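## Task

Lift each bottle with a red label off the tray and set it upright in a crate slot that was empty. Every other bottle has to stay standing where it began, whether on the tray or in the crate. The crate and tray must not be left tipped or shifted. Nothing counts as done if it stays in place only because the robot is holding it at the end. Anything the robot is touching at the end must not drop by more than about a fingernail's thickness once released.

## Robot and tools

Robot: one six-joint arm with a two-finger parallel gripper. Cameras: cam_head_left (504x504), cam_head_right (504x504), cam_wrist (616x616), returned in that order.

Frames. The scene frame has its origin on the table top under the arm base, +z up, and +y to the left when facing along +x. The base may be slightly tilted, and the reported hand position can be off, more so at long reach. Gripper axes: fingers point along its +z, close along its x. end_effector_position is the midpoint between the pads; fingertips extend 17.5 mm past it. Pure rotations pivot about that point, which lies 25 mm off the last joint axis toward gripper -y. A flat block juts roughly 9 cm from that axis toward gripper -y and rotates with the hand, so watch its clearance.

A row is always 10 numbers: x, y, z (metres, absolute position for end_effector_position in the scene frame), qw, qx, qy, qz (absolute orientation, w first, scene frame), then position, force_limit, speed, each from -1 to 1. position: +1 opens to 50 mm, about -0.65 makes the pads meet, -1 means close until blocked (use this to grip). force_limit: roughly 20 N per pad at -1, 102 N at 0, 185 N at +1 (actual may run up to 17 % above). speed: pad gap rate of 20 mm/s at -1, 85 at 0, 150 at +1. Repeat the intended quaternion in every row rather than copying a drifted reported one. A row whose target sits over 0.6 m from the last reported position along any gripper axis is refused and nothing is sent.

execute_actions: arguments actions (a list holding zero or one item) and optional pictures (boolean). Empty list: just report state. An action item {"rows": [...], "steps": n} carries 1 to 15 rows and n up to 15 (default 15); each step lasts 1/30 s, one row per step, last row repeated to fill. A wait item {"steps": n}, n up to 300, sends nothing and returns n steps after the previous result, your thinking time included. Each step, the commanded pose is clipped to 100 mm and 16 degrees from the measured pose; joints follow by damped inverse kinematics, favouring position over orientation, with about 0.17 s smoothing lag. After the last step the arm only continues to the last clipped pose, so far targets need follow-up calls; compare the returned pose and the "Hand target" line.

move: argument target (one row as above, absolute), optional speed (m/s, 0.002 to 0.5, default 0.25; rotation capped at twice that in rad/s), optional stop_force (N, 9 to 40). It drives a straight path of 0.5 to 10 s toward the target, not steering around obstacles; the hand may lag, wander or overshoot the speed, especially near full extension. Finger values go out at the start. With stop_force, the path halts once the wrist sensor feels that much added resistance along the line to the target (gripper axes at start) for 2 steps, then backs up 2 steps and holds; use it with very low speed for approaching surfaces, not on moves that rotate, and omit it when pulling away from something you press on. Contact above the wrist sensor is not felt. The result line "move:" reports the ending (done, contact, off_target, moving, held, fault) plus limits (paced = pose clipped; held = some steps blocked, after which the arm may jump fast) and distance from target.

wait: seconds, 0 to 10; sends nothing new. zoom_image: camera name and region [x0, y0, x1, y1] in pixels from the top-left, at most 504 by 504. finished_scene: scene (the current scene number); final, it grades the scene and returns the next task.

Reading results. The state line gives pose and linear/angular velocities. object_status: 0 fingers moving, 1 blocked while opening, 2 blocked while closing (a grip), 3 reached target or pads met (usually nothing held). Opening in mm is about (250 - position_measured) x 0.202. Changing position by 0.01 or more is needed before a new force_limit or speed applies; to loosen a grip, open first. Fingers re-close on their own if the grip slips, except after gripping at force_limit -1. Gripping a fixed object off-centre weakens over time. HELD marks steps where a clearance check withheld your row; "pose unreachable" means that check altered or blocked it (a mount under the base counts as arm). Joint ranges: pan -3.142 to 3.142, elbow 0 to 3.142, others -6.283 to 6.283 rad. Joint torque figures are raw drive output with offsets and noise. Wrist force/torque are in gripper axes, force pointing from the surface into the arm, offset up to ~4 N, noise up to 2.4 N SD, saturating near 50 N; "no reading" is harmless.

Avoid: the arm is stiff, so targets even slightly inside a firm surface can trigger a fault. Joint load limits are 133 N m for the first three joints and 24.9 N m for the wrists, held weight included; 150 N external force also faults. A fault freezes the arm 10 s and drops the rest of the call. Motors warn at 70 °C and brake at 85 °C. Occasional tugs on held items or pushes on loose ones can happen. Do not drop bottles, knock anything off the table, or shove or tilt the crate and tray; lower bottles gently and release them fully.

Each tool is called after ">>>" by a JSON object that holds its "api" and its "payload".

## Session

>>> {"api": "execute_actions", "payload": {"actions": []}}

Scene clock: 0.00 s of 6000.00 s.
end_effector_position=(+0.5311, -0.0895, +0.3819) position_measured=3 object_status=3 end_effector_quat_wxyz=(-0.617, +0.708, -0.324, -0.111) end_effector_velocity=(-0.000, +0.000, -0.000) end_effector_angular_velocity=(-0.001, -0.001, -0.000)
Joint positions: [-0.812 -1.599  2.048 -1.575 -0.731  1.223]
Joint velocities: [-0.    -0.001  0.001 -0.002 -0.    -0.   ]
Joint torques (N m, as the arm reports them, + toward a larger angle): no reading
Motor temperatures (°C, as the motors report them): [25 27 26 31 30 37]
Wrist force (N, on the end effector, along its own x y z axes, offset not removed): no reading
Wrist torque (N m, same axes, about the end effector's origin, offset not removed): no reading
Hand target: +0.531, -0.089, +0.382; -0.617, +0.708, -0.324, -0.111

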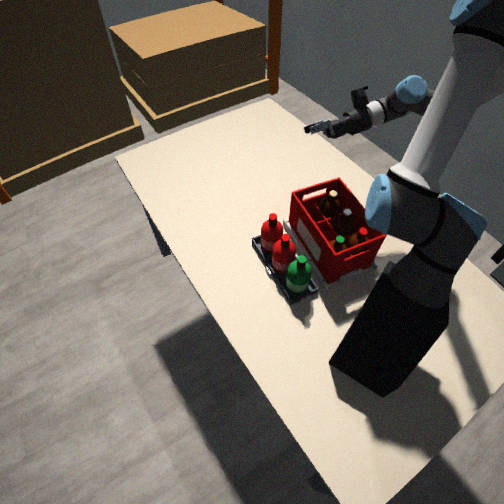

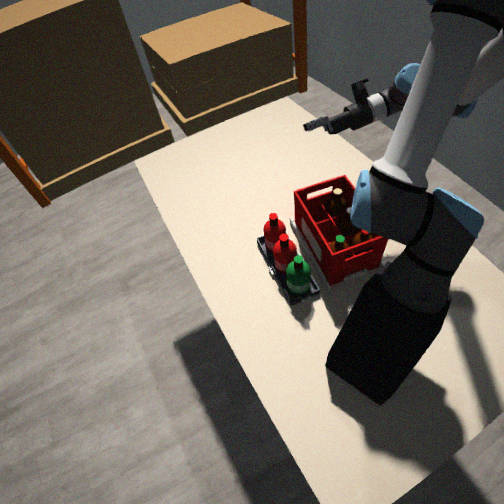

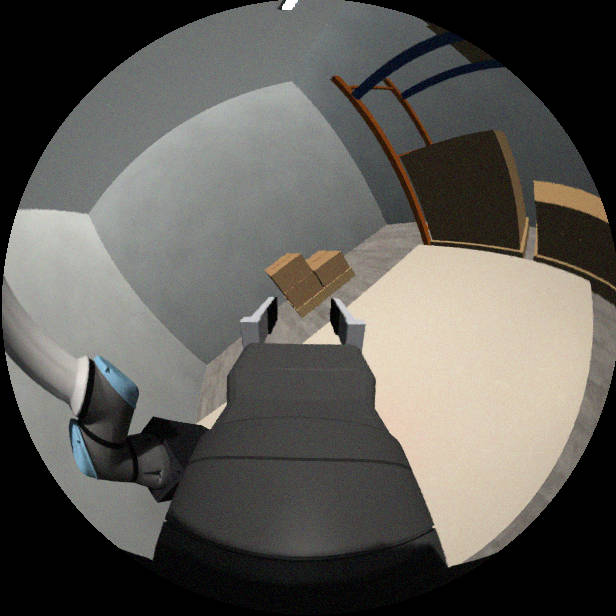

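>>> {"api": "move", "payload": {"target": [0.38,0.08,0.45,0,1,0,0,1,0,0]}}

>>> {"api": "zoom_image", "payload": {"camera": "cam_wrist", "region": [190,170,430,410]}}

Scene clock: 11.27 s of 6000.00 s.
end_effector_position=(+0.3790, +0.0799, +0.4493) position_measured=3 object_status=3 end_effector_quat_wxyz=(+0.001, +1.000, +0.001, -0.000) end_effector_velocity=(-0.001, +0.000, -0.001) end_effector_angular_velocity=(-0.008, +0.004, +0.001)
Joint positions: [ 0.413 -1.741  2.152 -1.929 -2.124  2.024]
Joint velocities: [ 0.004  0.005 -0.001  0.006 -0.005  0.007]
Joint torques (N m, as the arm reports them, + toward a larger angle): [ 17.53   0.47 -25.02  -0.79  -2.32   1.42]
Motor temperatures (°C, as the motors report them): [25 27 26 31 30 37]
Wrist force (N, on the end effector, along its own x y z axes, offset not removed): [-0.9 -1.0 -1.8]
Wrist torque (N m, same axes, about the end effector's origin, offset not removed): [-0.11 0.19 -0.03]
Hand target: +0.379, +0.080, +0.449; +0.002, +1.000, +0.001, -0.000
Off the commanded pose: 0.001 m, 0 deg.
After step 90, 4.67 s passed at rest.
move: done

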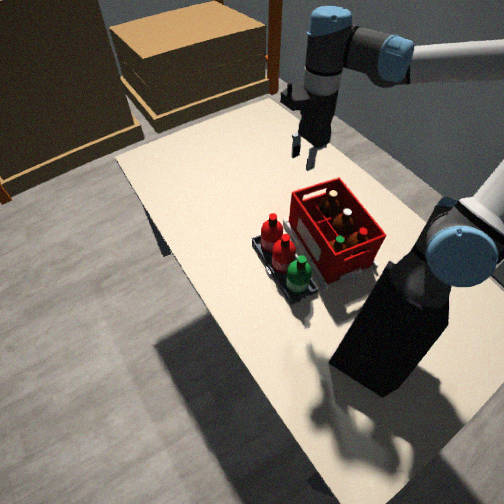

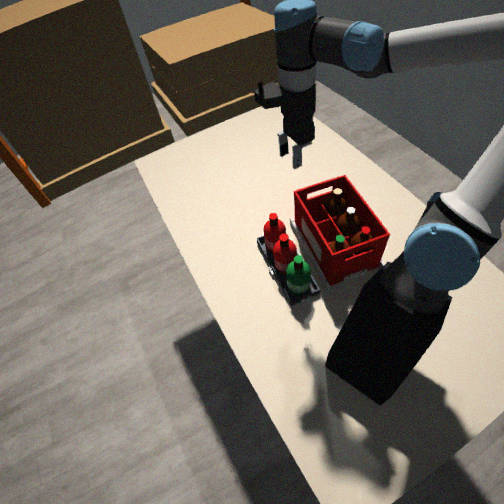

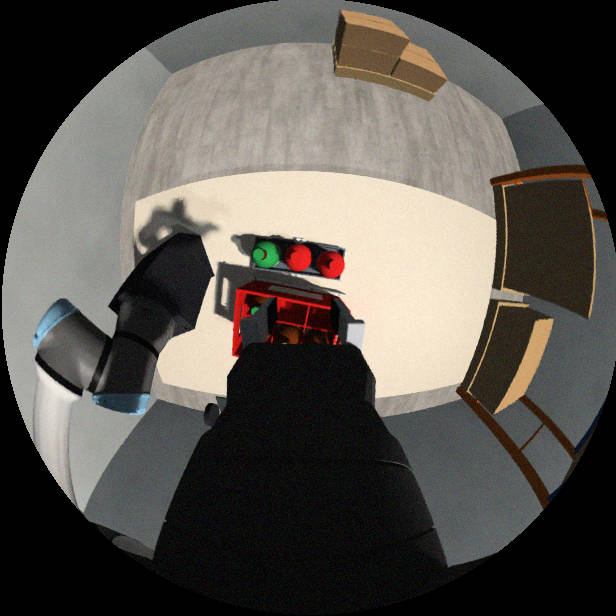

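Region (190, 170, 430, 410) of cam_wrist's 616x616 image, scaled by 2.100, with more detail than that image has.

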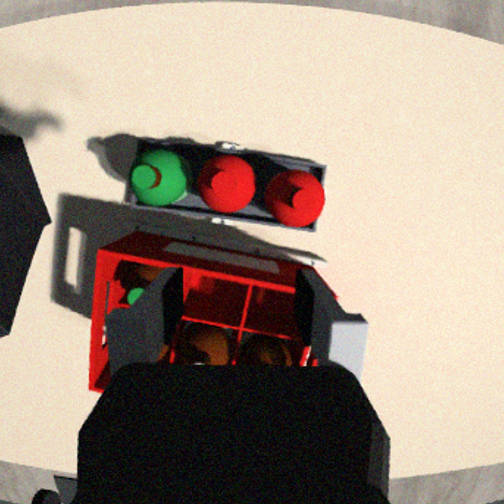

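>>> {"api": "move", "payload": {"target": [0.446,0.115,0.23,0,1,0,0,0.6,0,0]}}

>>> {"api": "zoom_image", "payload": {"camera": "cam_wrist", "region": [230,240,390,400]}}

Scene clock: 22.67 s of 6000.00 s.
end_effector_position=(+0.4458, +0.1152, +0.2302) position_measured=63 object_status=3 end_effector_quat_wxyz=(-0.000, +1.000, -0.000, +0.000) end_effector_velocity=(+0.002, -0.000, -0.001) end_effector_angular_velocity=(+0.001, -0.003, -0.002)
Joint positions: [ 0.158 -1.221  2.292 -2.746 -2.113  1.725]
Joint velocities: [-0.002  0.002 -0.001 -0.006  0.    -0.002]
Joint torques (N m, as the arm reports them, + toward a larger angle): [  6.58 -14.75 -14.67  -4.58   2.15  -1.4 ]
Motor temperatures (°C, as the motors report them): [25 27 26 31 30 37]
Wrist force (N, on the end effector, along its own x y z axes, offset not removed): [-0.5 1.7 1.4]
Wrist torque (N m, same axes, about the end effector's origin, offset not removed): [0.46 0.13 0.06]
Hand target: +0.446, +0.115, +0.230; -0.000, +1.000, -0.000, +0.000
Off the commanded pose: 0.000 m, 0 deg.
After step 90, 6.93 s passed at rest.
move: done

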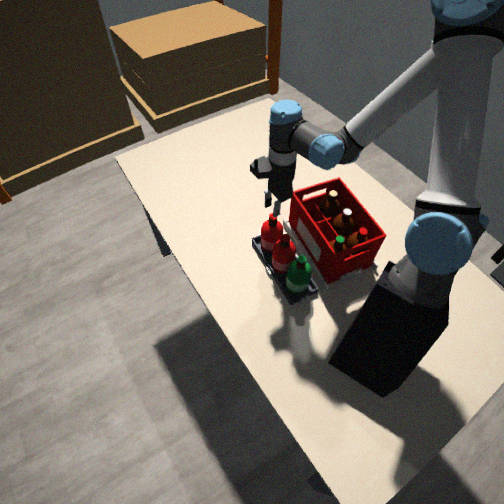

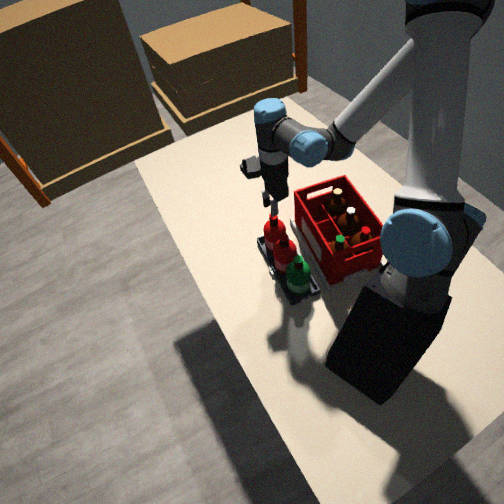

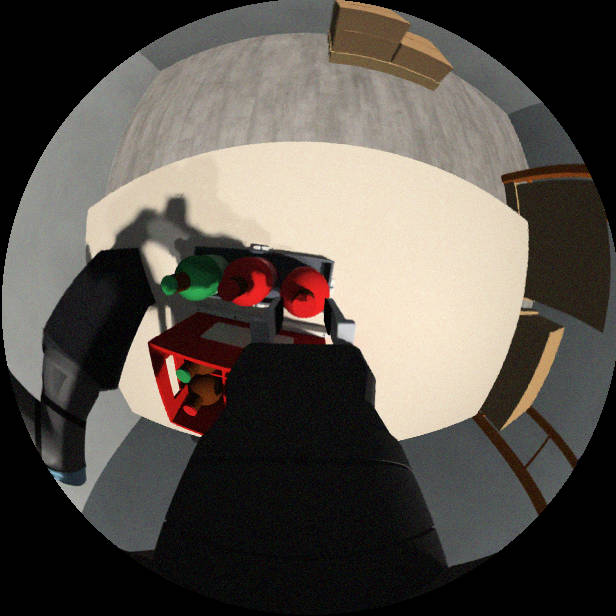

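Region (230, 240, 390, 400) of cam_wrist's 616x616 image, scaled by 3.150, with more detail than that image has.

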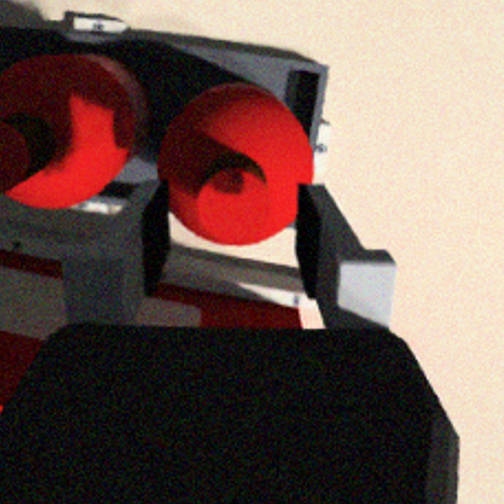

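>>> {"api": "move", "payload": {"target": [0.445,0.108,0.2,0,1,0,0,0.6,0,0], "speed": 0.08}}

>>> {"api": "move", "payload": {"target": [0.445,0.108,0.168,0,1,0,0,0.6,0,0], "speed": 0.04}}

>>> {"api": "zoom_image", "payload": {"camera": "cam_wrist", "region": [230,240,390,400]}}

>>> {"api": "move", "payload": {"target": [0.445,0.108,0.168,0,1,0,0,-1,0,0]}}

Scene clock: 32.13 s of 6000.00 s.
end_effector_position=(+0.4450, +0.1081, +0.2001) position_measured=63 object_status=3 end_effector_quat_wxyz=(-0.000, +1.000, -0.000, +0.000) end_effector_velocity=(+0.000, +0.000, -0.001) end_effector_angular_velocity=(+0.001, -0.001, -0.000)
Joint positions: [ 0.109 -1.157  2.314 -2.862 -2.108  1.668]
Joint velocities: [-0.001  0.002  0.001 -0.004  0.001 -0.002]
Joint torques (N m, as the arm reports them, + toward a larger angle): [  6.24 -16.62  -0.95  -4.53   2.23  -1.43]
Motor temperatures (°C, as the motors report them): [25 27 26 31 30 37]
Wrist force (N, on the end effector, along its own x y z axes, offset not removed): [-0.8 -0.6 2.0]
Wrist torque (N m, same axes, about the end effector's origin, offset not removed): [0.06 0.16 -0.04]
Hand target: +0.445, +0.108, +0.200; -0.000, +1.000, -0.000, +0.000
Off the commanded pose: 0.000 m, 0 deg.
After step 90, 5.63 s passed at rest.
move: done

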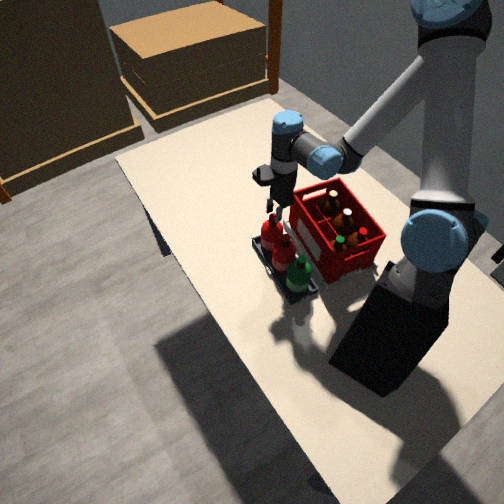

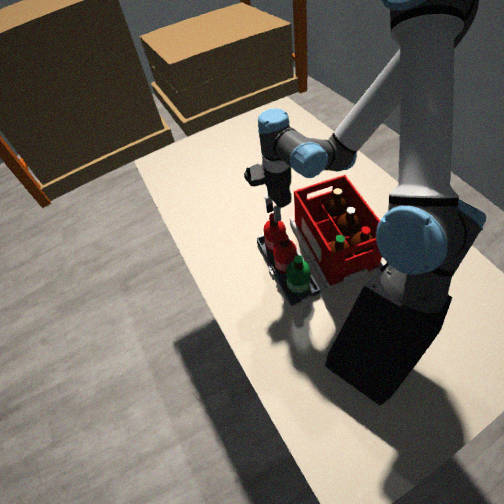

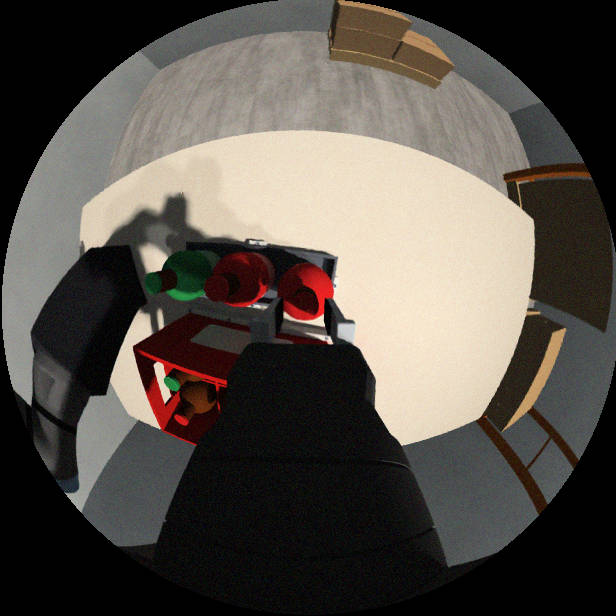

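Scene clock: 33.27 s of 6000.00 s.
end_effector_position=(+0.4450, +0.1080, +0.1681) position_measured=63 object_status=3 end_effector_quat_wxyz=(-0.000, +1.000, -0.000, +0.000) end_effector_velocity=(+0.001, -0.000, -0.001) end_effector_angular_velocity=(+0.000, -0.002, -0.001)
Joint positions: [ 0.071 -1.07   2.32  -2.978 -2.103  1.624]
Joint velocities: [-0.001  0.003 -0.001 -0.005  0.    -0.002]
Joint torques (N m, as the arm reports them, + toward a larger angle): [  7.72 -17.15   0.54  -4.46   2.09  -1.37]
Motor temperatures (°C, as the motors report them): [25 27 26 31 30 37]
Wrist force (N, on the end effector, along its own x y z axes, offset not removed): [0.5 -2.4 3.8]
Wrist torque (N m, same axes, about the end effector's origin, offset not removed): [-0.13 -0.25 -0.12]
Hand target: +0.445, +0.108, +0.168; -0.000, +1.000, -0.000, +0.000
Off the commanded pose: 0.000 m, 0 deg.
move: done

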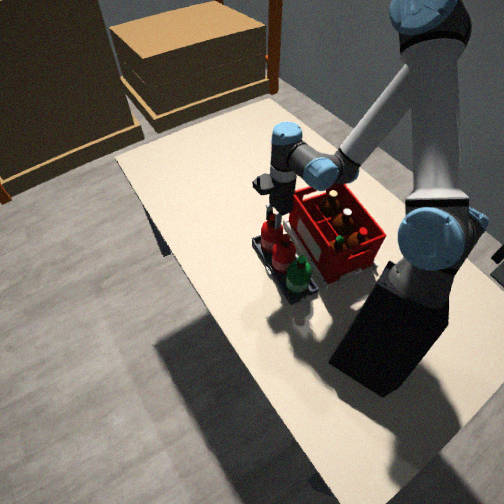

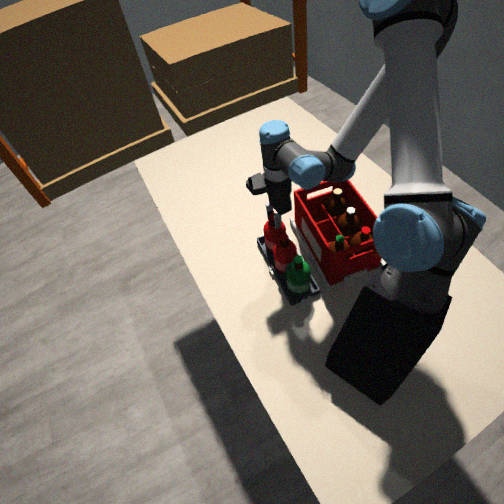

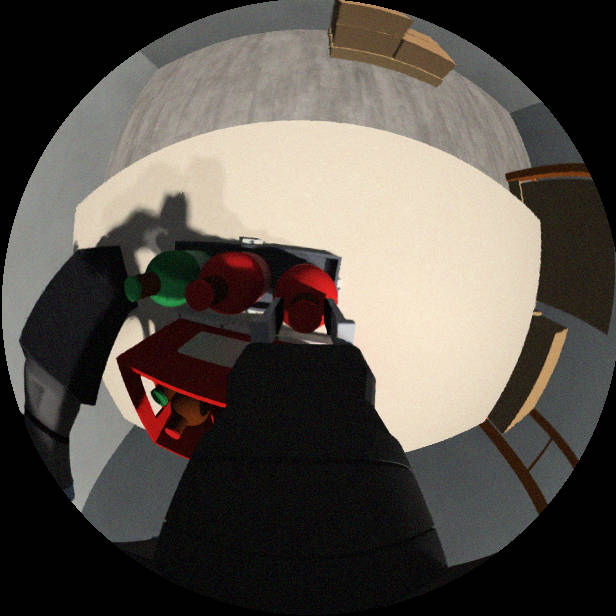

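Region (230, 240, 390, 400) of cam_wrist's 616x616 image, scaled by 3.150, with more detail than that image has.

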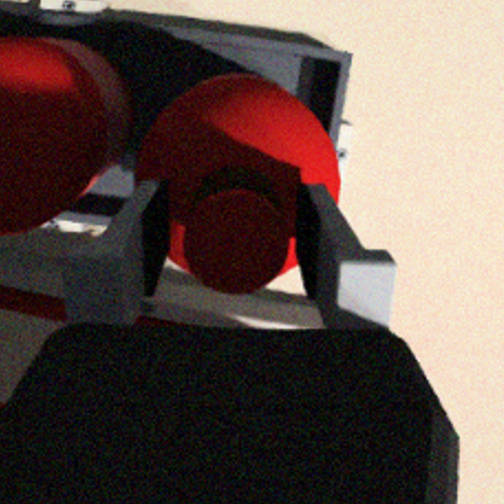

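Scene clock: 33.97 s of 6000.00 s.
end_effector_position=(+0.4450, +0.1080, +0.1680) position_measured=129 object_status=2 end_effector_quat_wxyz=(-0.000, +1.000, +0.000, -0.000) end_effector_velocity=(-0.000, +0.000, +0.000) end_effector_angular_velocity=(+0.001, -0.000, +0.001)
Joint positions: [ 0.071 -1.07   2.32  -2.978 -2.103  1.624]
Joint velocities: [ 0.001 -0.     0.001 -0.     0.     0.   ]
Joint torques (N m, as the arm reports them, + toward a larger angle): [  7.16 -17.03  -6.75  -4.42  -0.49  -1.35]
Motor temperatures (°C, as the motors report them): [25 27 26 31 30 37]
Wrist force (N, on the end effector, along its own x y z axes, offset not removed): [-2.1 3.3 -1.4]
Wrist torque (N m, same axes, about the end effector's origin, offset not removed): [0.60 0.25 -0.16]
Hand target: +0.445, +0.108, +0.168; -0.000, +1.000, -0.000, +0.000
Off the commanded pose: 0.000 m, 0 deg.
move: done

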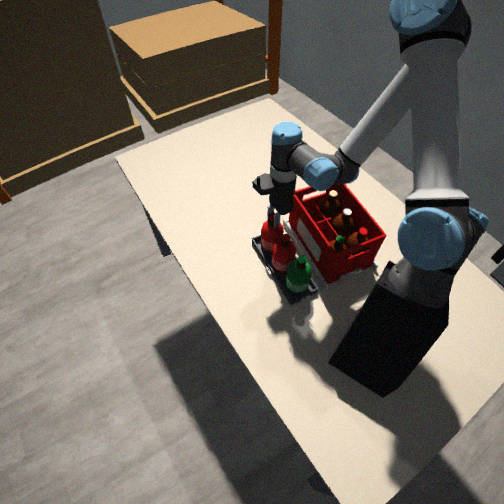

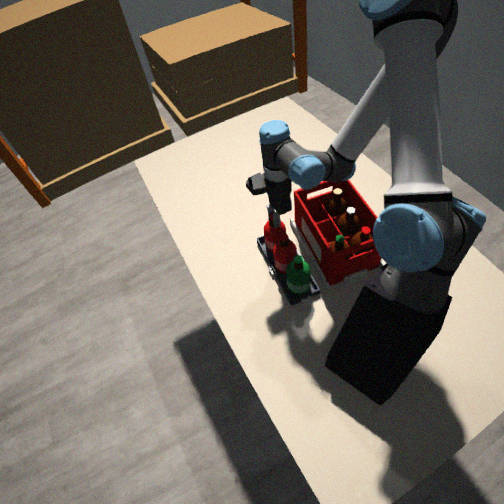

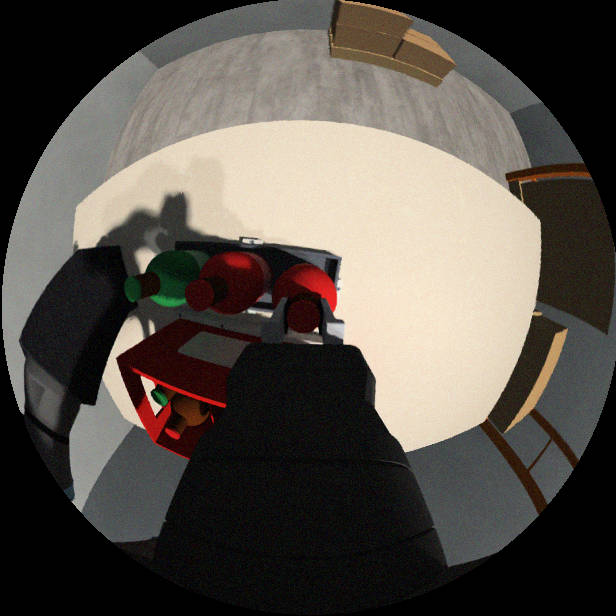

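>>> {"api": "move", "payload": {"target": [0.445,0.108,0.37,0,1,0,0,-1,0,0], "speed": 0.15}}

>>> {"api": "move", "payload": {"target": [0.432,-0.038,0.37,0,0.7071,0.7071,0,-1,0,0], "speed": 0.2}}

>>> {"api": "zoom_image", "payload": {"camera": "cam_wrist", "region": [170,150,430,410]}}

Scene clock: 45.07 s of 6000.00 s.
end_effector_position=(+0.4450, +0.1078, +0.3698) position_measured=129 object_status=2 end_effector_quat_wxyz=(+0.000, +1.000, +0.000, -0.000) end_effector_velocity=(-0.000, -0.001, +0.001) end_effector_angular_velocity=(-0.002, +0.003, -0.000)
Joint positions: [ 0.312 -1.496  2.145 -2.23  -2.124  1.906]
Joint velocities: [ 0.    -0.    -0.003  0.007 -0.001  0.003]
Joint torques (N m, as the arm reports them, + toward a larger angle): [ 24.22 -38.9  -23.51  -1.43  -2.04   1.43]
Motor temperatures (°C, as the motors report them): [25 27 26 31 30 37]
Wrist force (N, on the end effector, along its own x y z axes, offset not removed): [-2.6 1.9 7.0]
Wrist torque (N m, same axes, about the end effector's origin, offset not removed): [0.43 0.50 -0.11]
Hand target: +0.445, +0.108, +0.370; +0.000, +1.000, +0.000, -0.000
Off the commanded pose: 0.000 m, 0 deg.
After step 90, 6.30 s passed at rest.
move: done

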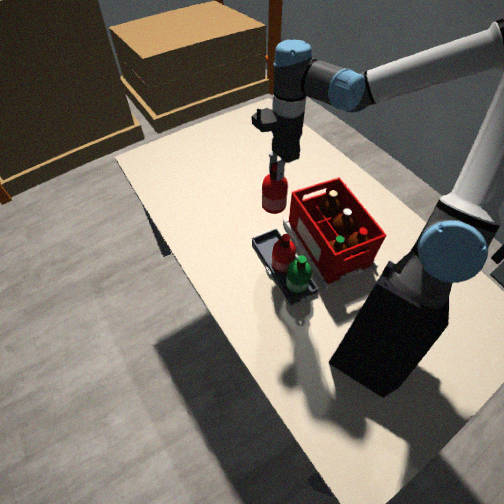

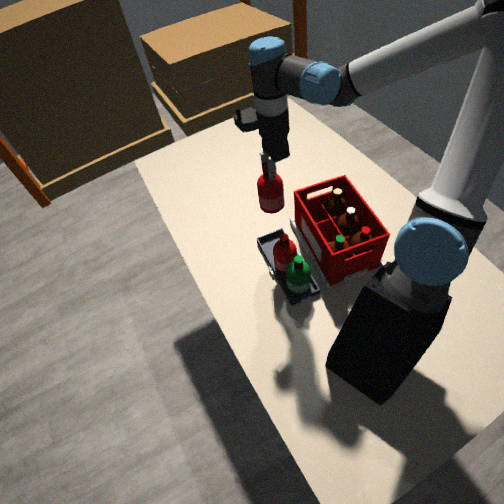

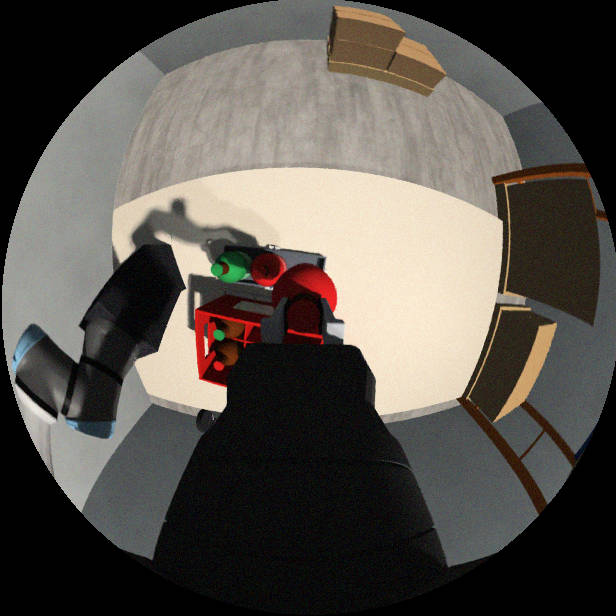

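Scene clock: 49.40 s of 6000.00 s.
end_effector_position=(+0.4324, -0.0378, +0.3700) position_measured=129 object_status=2 end_effector_quat_wxyz=(-0.000, +0.707, +0.707, +0.000) end_effector_velocity=(+0.000, -0.002, +0.000) end_effector_angular_velocity=(+0.001, -0.001, +0.006)
Joint positions: [ 0.065 -1.684  2.185 -2.232 -2.101  0.047]
Joint velocities: [-0.003 -0.003 -0.     0.     0.002 -0.01 ]
Joint torques (N m, as the arm reports them, + toward a larger angle): [  1.69 -37.68 -11.92  -4.81   2.    -1.34]
Motor temperatures (°C, as the motors report them): [25 27 26 31 30 37]
Wrist force (N, on the end effector, along its own x y z axes, offset not removed): [-2.8 -0.6 7.4]
Wrist torque (N m, same axes, about the end effector's origin, offset not removed): [-0.15 0.58 -0.02]
Hand target: +0.432, -0.038, +0.370; -0.000, +0.707, +0.707, +0.000
Off the commanded pose: 0.000 m, 0 deg.
move: done

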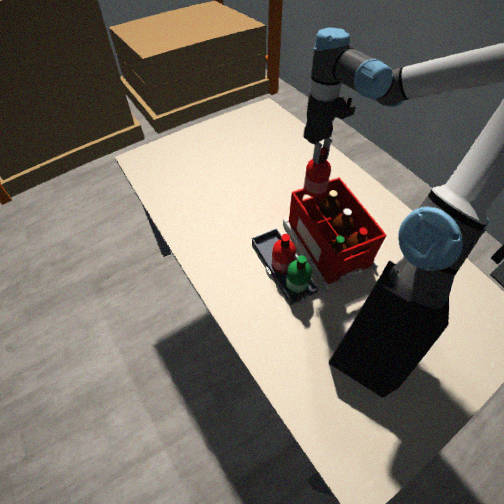

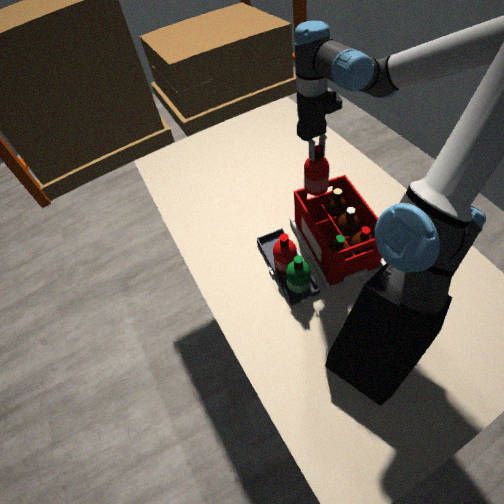

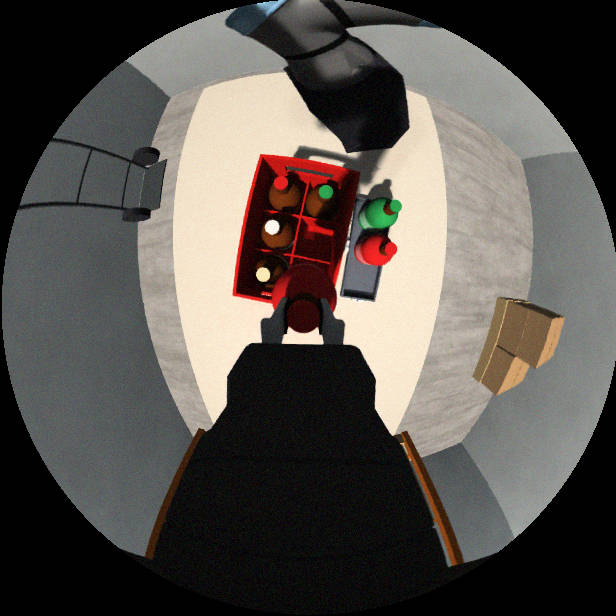

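Region (170, 150, 430, 410) of cam_wrist's 616x616 image, scaled by 1.938, with more detail than that image has.

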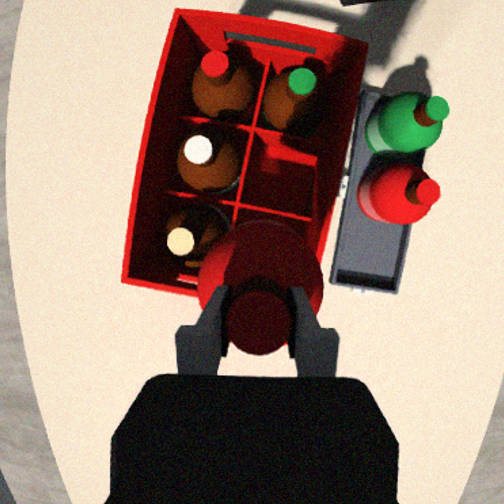

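>>> {"api": "move", "payload": {"target": [0.43,-0.035,0.32,0,0.7071,0.7071,0,-1,0,0], "speed": 0.08}}

>>> {"api": "move", "payload": {"target": [0.43,-0.035,0.168,0,0.7071,0.7071,0,-1,0,0], "speed": 0.025, "stop_force": 12}}

Scene clock: 57.90 s of 6000.00 s.
end_effector_position=(+0.4300, -0.0350, +0.3201) position_measured=129 object_status=2 end_effector_quat_wxyz=(-0.000, +0.707, +0.707, +0.000) end_effector_velocity=(-0.001, +0.001, -0.002) end_effector_angular_velocity=(-0.000, +0.002, +0.002)
Joint positions: [ 0.008 -1.611  2.264 -2.417 -2.092 -0.018]
Joint velocities: [-0.001  0.004  0.003 -0.006 -0.    -0.002]
Joint torques (N m, as the arm reports them, + toward a larger angle): [  2.94 -10.65  -9.82  -5.02   1.98  -1.33]
Motor temperatures (°C, as the motors report them): [25 27 26 31 30 37]
Wrist force (N, on the end effector, along its own x y z axes, offset not removed): [1.8 -1.9 8.0]
Wrist torque (N m, same axes, about the end effector's origin, offset not removed): [-0.23 -0.21 -0.23]
Hand target: +0.430, -0.035, +0.320; -0.000, +0.707, +0.707, +0.000
Off the commanded pose: 0.000 m, 0 deg.
After step 90, 4.50 s passed at rest.
move: done

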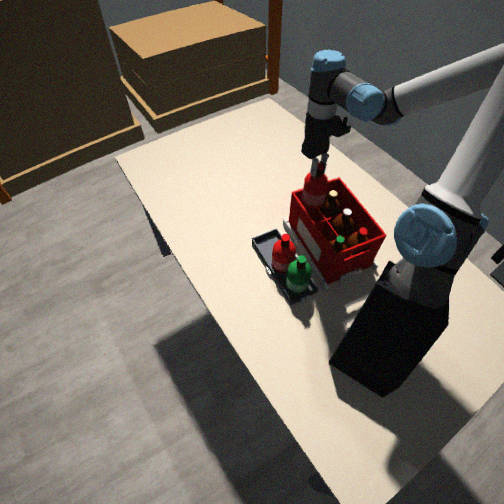

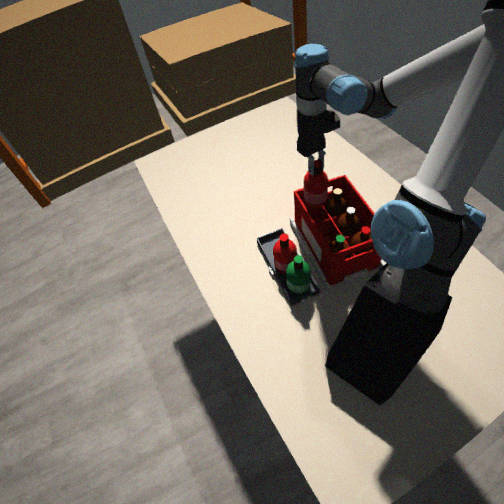

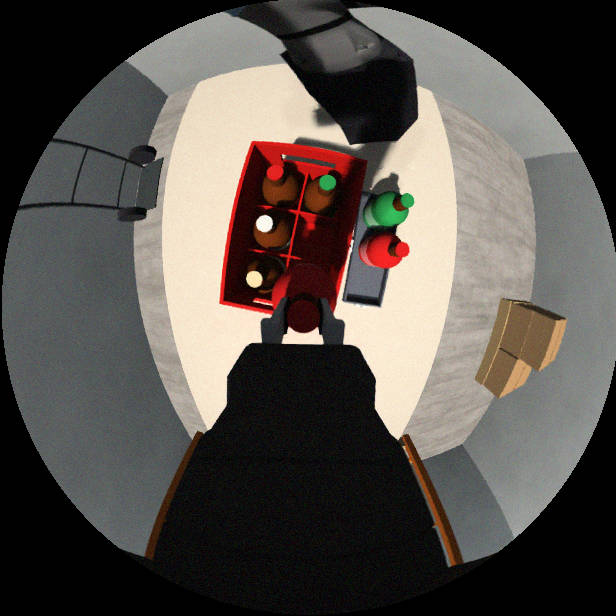

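Scene clock: 74.10 s of 6000.00 s.
end_effector_position=(+0.4306, -0.0348, +0.1709) position_measured=129 object_status=2 end_effector_quat_wxyz=(+0.001, +0.707, +0.707, +0.001) end_effector_velocity=(+0.001, -0.000, +0.000) end_effector_angular_velocity=(-0.000, -0.002, -0.001)
Joint positions: [-0.174 -1.249  2.372 -2.986 -2.047 -0.22 ]
Joint velocities: [ 0.    -0.001 -0.001  0.    -0.     0.   ]
Joint torques (N m, as the arm reports them, + toward a larger angle): [ 15.79 -30.48  -4.74  -3.24  -0.14  -0.03]
Motor temperatures (°C, as the motors report them): [25 27 26 31 30 37]
Wrist force (N, on the end effector, along its own x y z axes, offset not removed): [0.7 -5.0 -13.4]
Wrist torque (N m, same axes, about the end effector's origin, offset not removed): [0.29 -0.01 -0.10]
Hand target: +0.431, -0.035, +0.171; +0.001, +0.707, +0.707, +0.001
Off the commanded pose: 0.003 m, 0 deg.
FORCE FAULT: contact force on the arm reached its limit, and the arm stopped for 10 seconds. The contact can be on any part of the arm, not only on its tool. The arm's remaining commands of this call were not run. The arm holds still and accepts commands again. Move the arm away from the contact; if what it grips holds it there, let go first. Pushing or pulling that hard again can fault the arm again.
move: fault (stop_force had ended the path)

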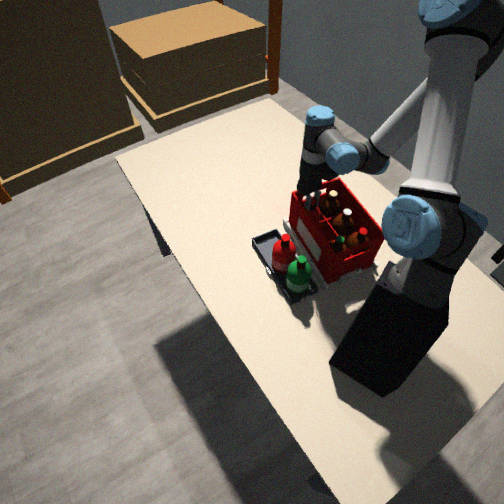

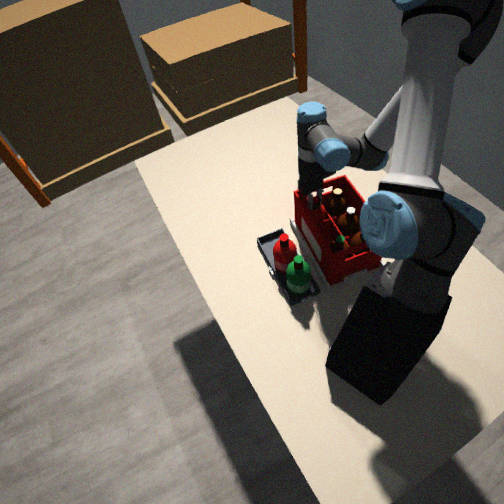

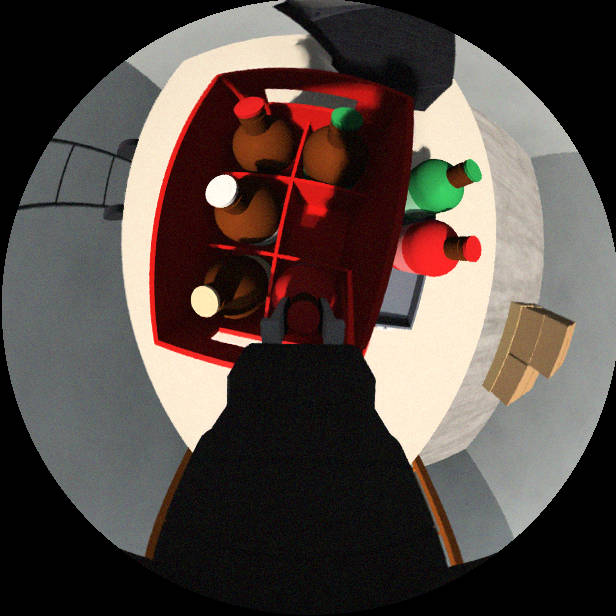

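It is on the floor at about z=0.172. Releasing, then moving over the second red bottle; next time I will stop at 0.175.

>>> {"api": "move", "payload": {"target": [0.43,-0.035,0.173,0,0.7071,0.7071,0,0.3,0,0], "speed": 0.02}}

>>> {"api": "move", "payload": {"target": [0.43,-0.035,0.3,0,0.7071,0.7071,0,0.4,0,0], "speed": 0.12}}

>>> {"api": "move", "payload": {"target": [0.362,0.126,0.23,0,1,0,0,0.5,0,0], "speed": 0.15}}

>>> {"api": "zoom_image", "payload": {"camera": "cam_wrist", "region": [230,240,390,400]}}

Scene clock: 79.93 s of 6000.00 s.
end_effector_position=(+0.4300, -0.0350, +0.1730) position_measured=107 object_status=3 end_effector_quat_wxyz=(+0.000, +0.707, +0.707, +0.000) end_effector_velocity=(-0.001, +0.000, +0.000) end_effector_angular_velocity=(-0.000, +0.002, +0.001)
Joint positions: [-0.171 -1.256  2.372 -2.975 -2.049 -0.216]
Joint velocities: [ 0.001 -0.001  0.001  0.003 -0.001  0.001]
Joint torques (N m, as the arm reports them, + toward a larger angle): [ 25.71 -45.34 -11.    -0.78  -2.37   1.49]
Motor temperatures (°C, as the motors report them): [25 27 26 31 30 37]
Wrist force (N, on the end effector, along its own x y z axes, offset not removed): [2.3 1.1 -1.2]
Wrist torque (N m, same axes, about the end effector's origin, offset not removed): [0.22 -0.63 -0.21]
Hand target: +0.430, -0.035, +0.173; +0.000, +0.707, +0.707, -0.000
Off the commanded pose: 0.000 m, 0 deg.
After step 90, 2.13 s passed at rest.
move: done

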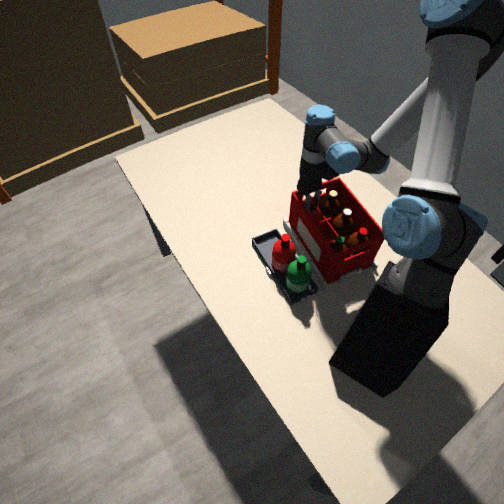

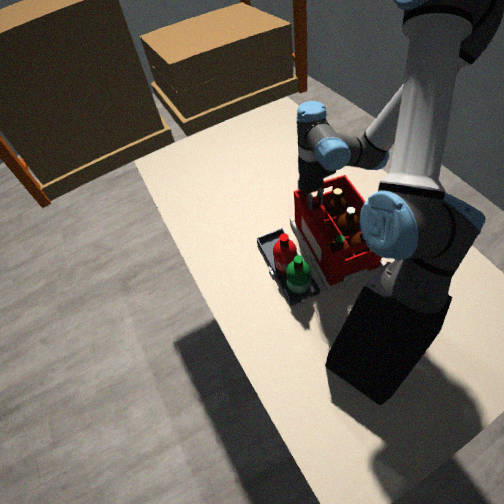

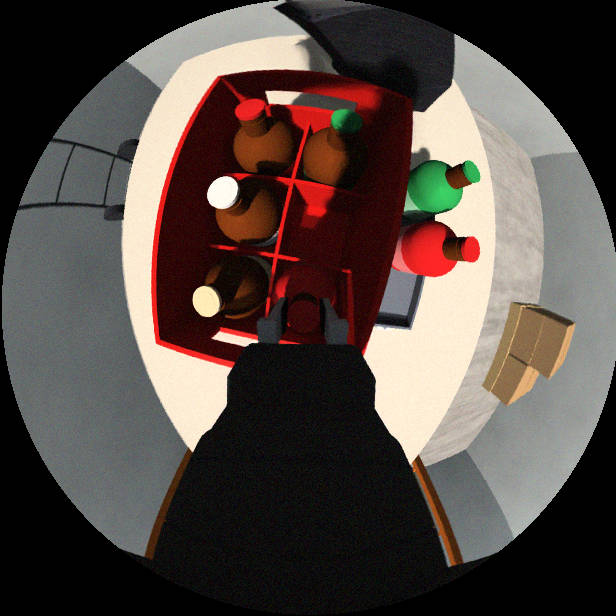

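Scene clock: 81.43 s of 6000.00 s.
end_effector_position=(+0.4300, -0.0351, +0.2998) position_measured=92 object_status=3 end_effector_quat_wxyz=(+0.000, +0.707, +0.707, -0.000) end_effector_velocity=(-0.001, +0.000, +0.001) end_effector_angular_velocity=(+0.001, +0.002, -0.000)
Joint positions: [-0.018 -1.573  2.289 -2.493 -2.087 -0.047]
Joint velocities: [ 0.001 -0.002 -0.001  0.006  0.     0.003]
Joint torques (N m, as the arm reports them, + toward a larger angle): [ 21.16 -37.78 -20.07  -0.81  -2.36   1.57]
Motor temperatures (°C, as the motors report them): [25 27 26 31 30 37]
Wrist force (N, on the end effector, along its own x y z axes, offset not removed): [-0.4 0.7 -1.0]
Wrist torque (N m, same axes, about the end effector's origin, offset not removed): [0.17 0.01 -0.10]
Hand target: +0.430, -0.035, +0.300; +0.000, +0.707, +0.707, -0.000
Off the commanded pose: 0.000 m, 0 deg.
move: done

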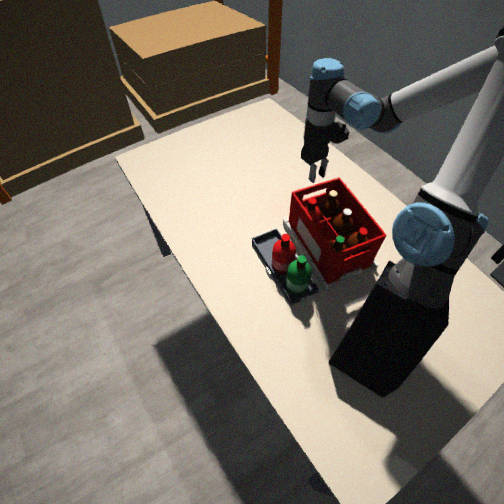

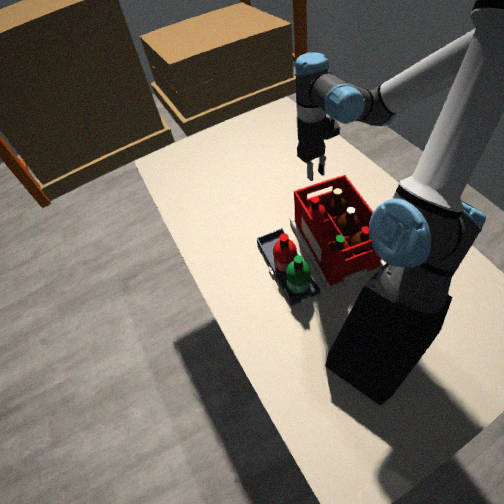

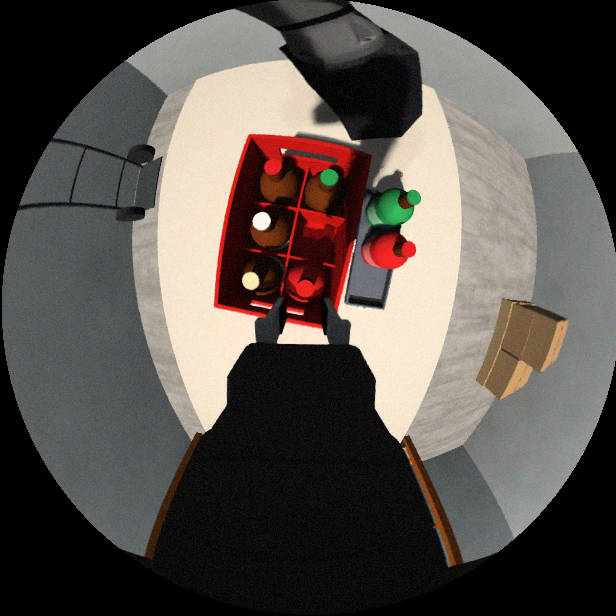

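Scene clock: 87.03 s of 6000.00 s.
end_effector_position=(+0.3615, +0.1256, +0.2301) position_measured=78 object_status=3 end_effector_quat_wxyz=(+0.000, +1.000, +0.000, -0.000) end_effector_velocity=(+0.001, +0.001, +0.000) end_effector_angular_velocity=(-0.000, -0.003, -0.010)
Joint positions: [ 0.215 -1.27   2.487 -2.858 -2.12   1.791]
Joint velocities: [ 0.002  0.002 -0.001 -0.003 -0.001  0.01 ]
Joint torques (N m, as the arm reports them, + toward a larger angle): [22.73 -9.84 -1.21 -4.42 -2.31  1.43]
Motor temperatures (°C, as the motors report them): [25 27 26 31 30 37]
Wrist force (N, on the end effector, along its own x y z axes, offset not removed): [0.6 3.0 3.7]
Wrist torque (N m, same axes, about the end effector's origin, offset not removed): [0.86 0.03 -0.14]
Hand target: +0.362, +0.126, +0.230; +0.000, +1.000, +0.000, -0.000
Off the commanded pose: 0.001 m, 0 deg.
move: done

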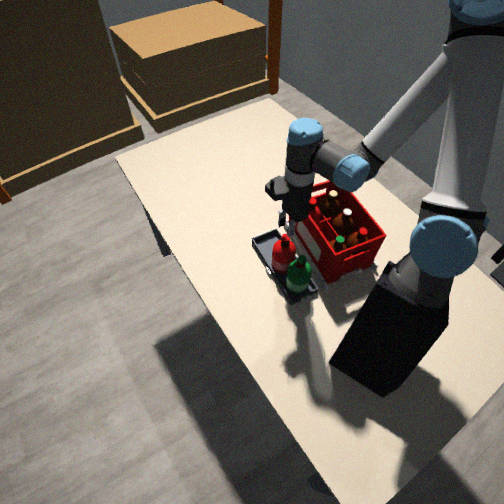

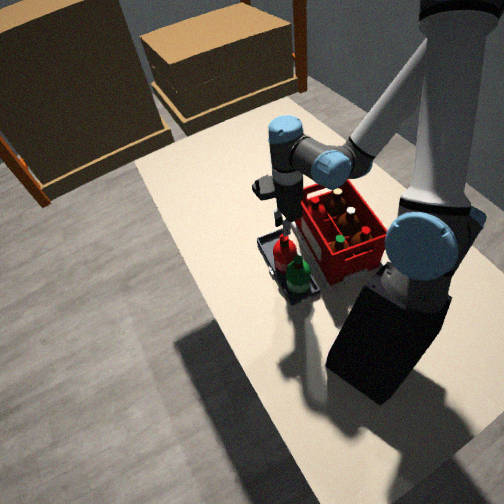

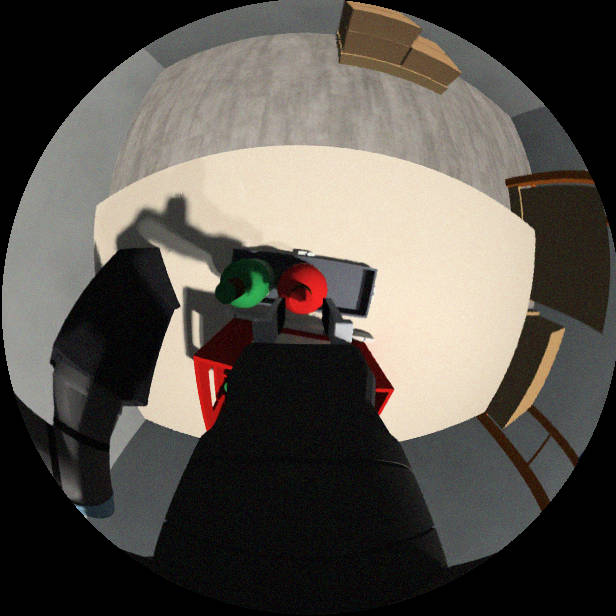

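Region (230, 240, 390, 400) of cam_wrist's 616x616 image, scaled by 3.150, with more detail than that image has.

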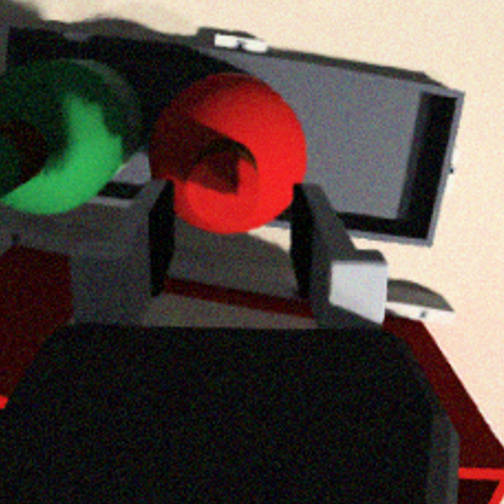

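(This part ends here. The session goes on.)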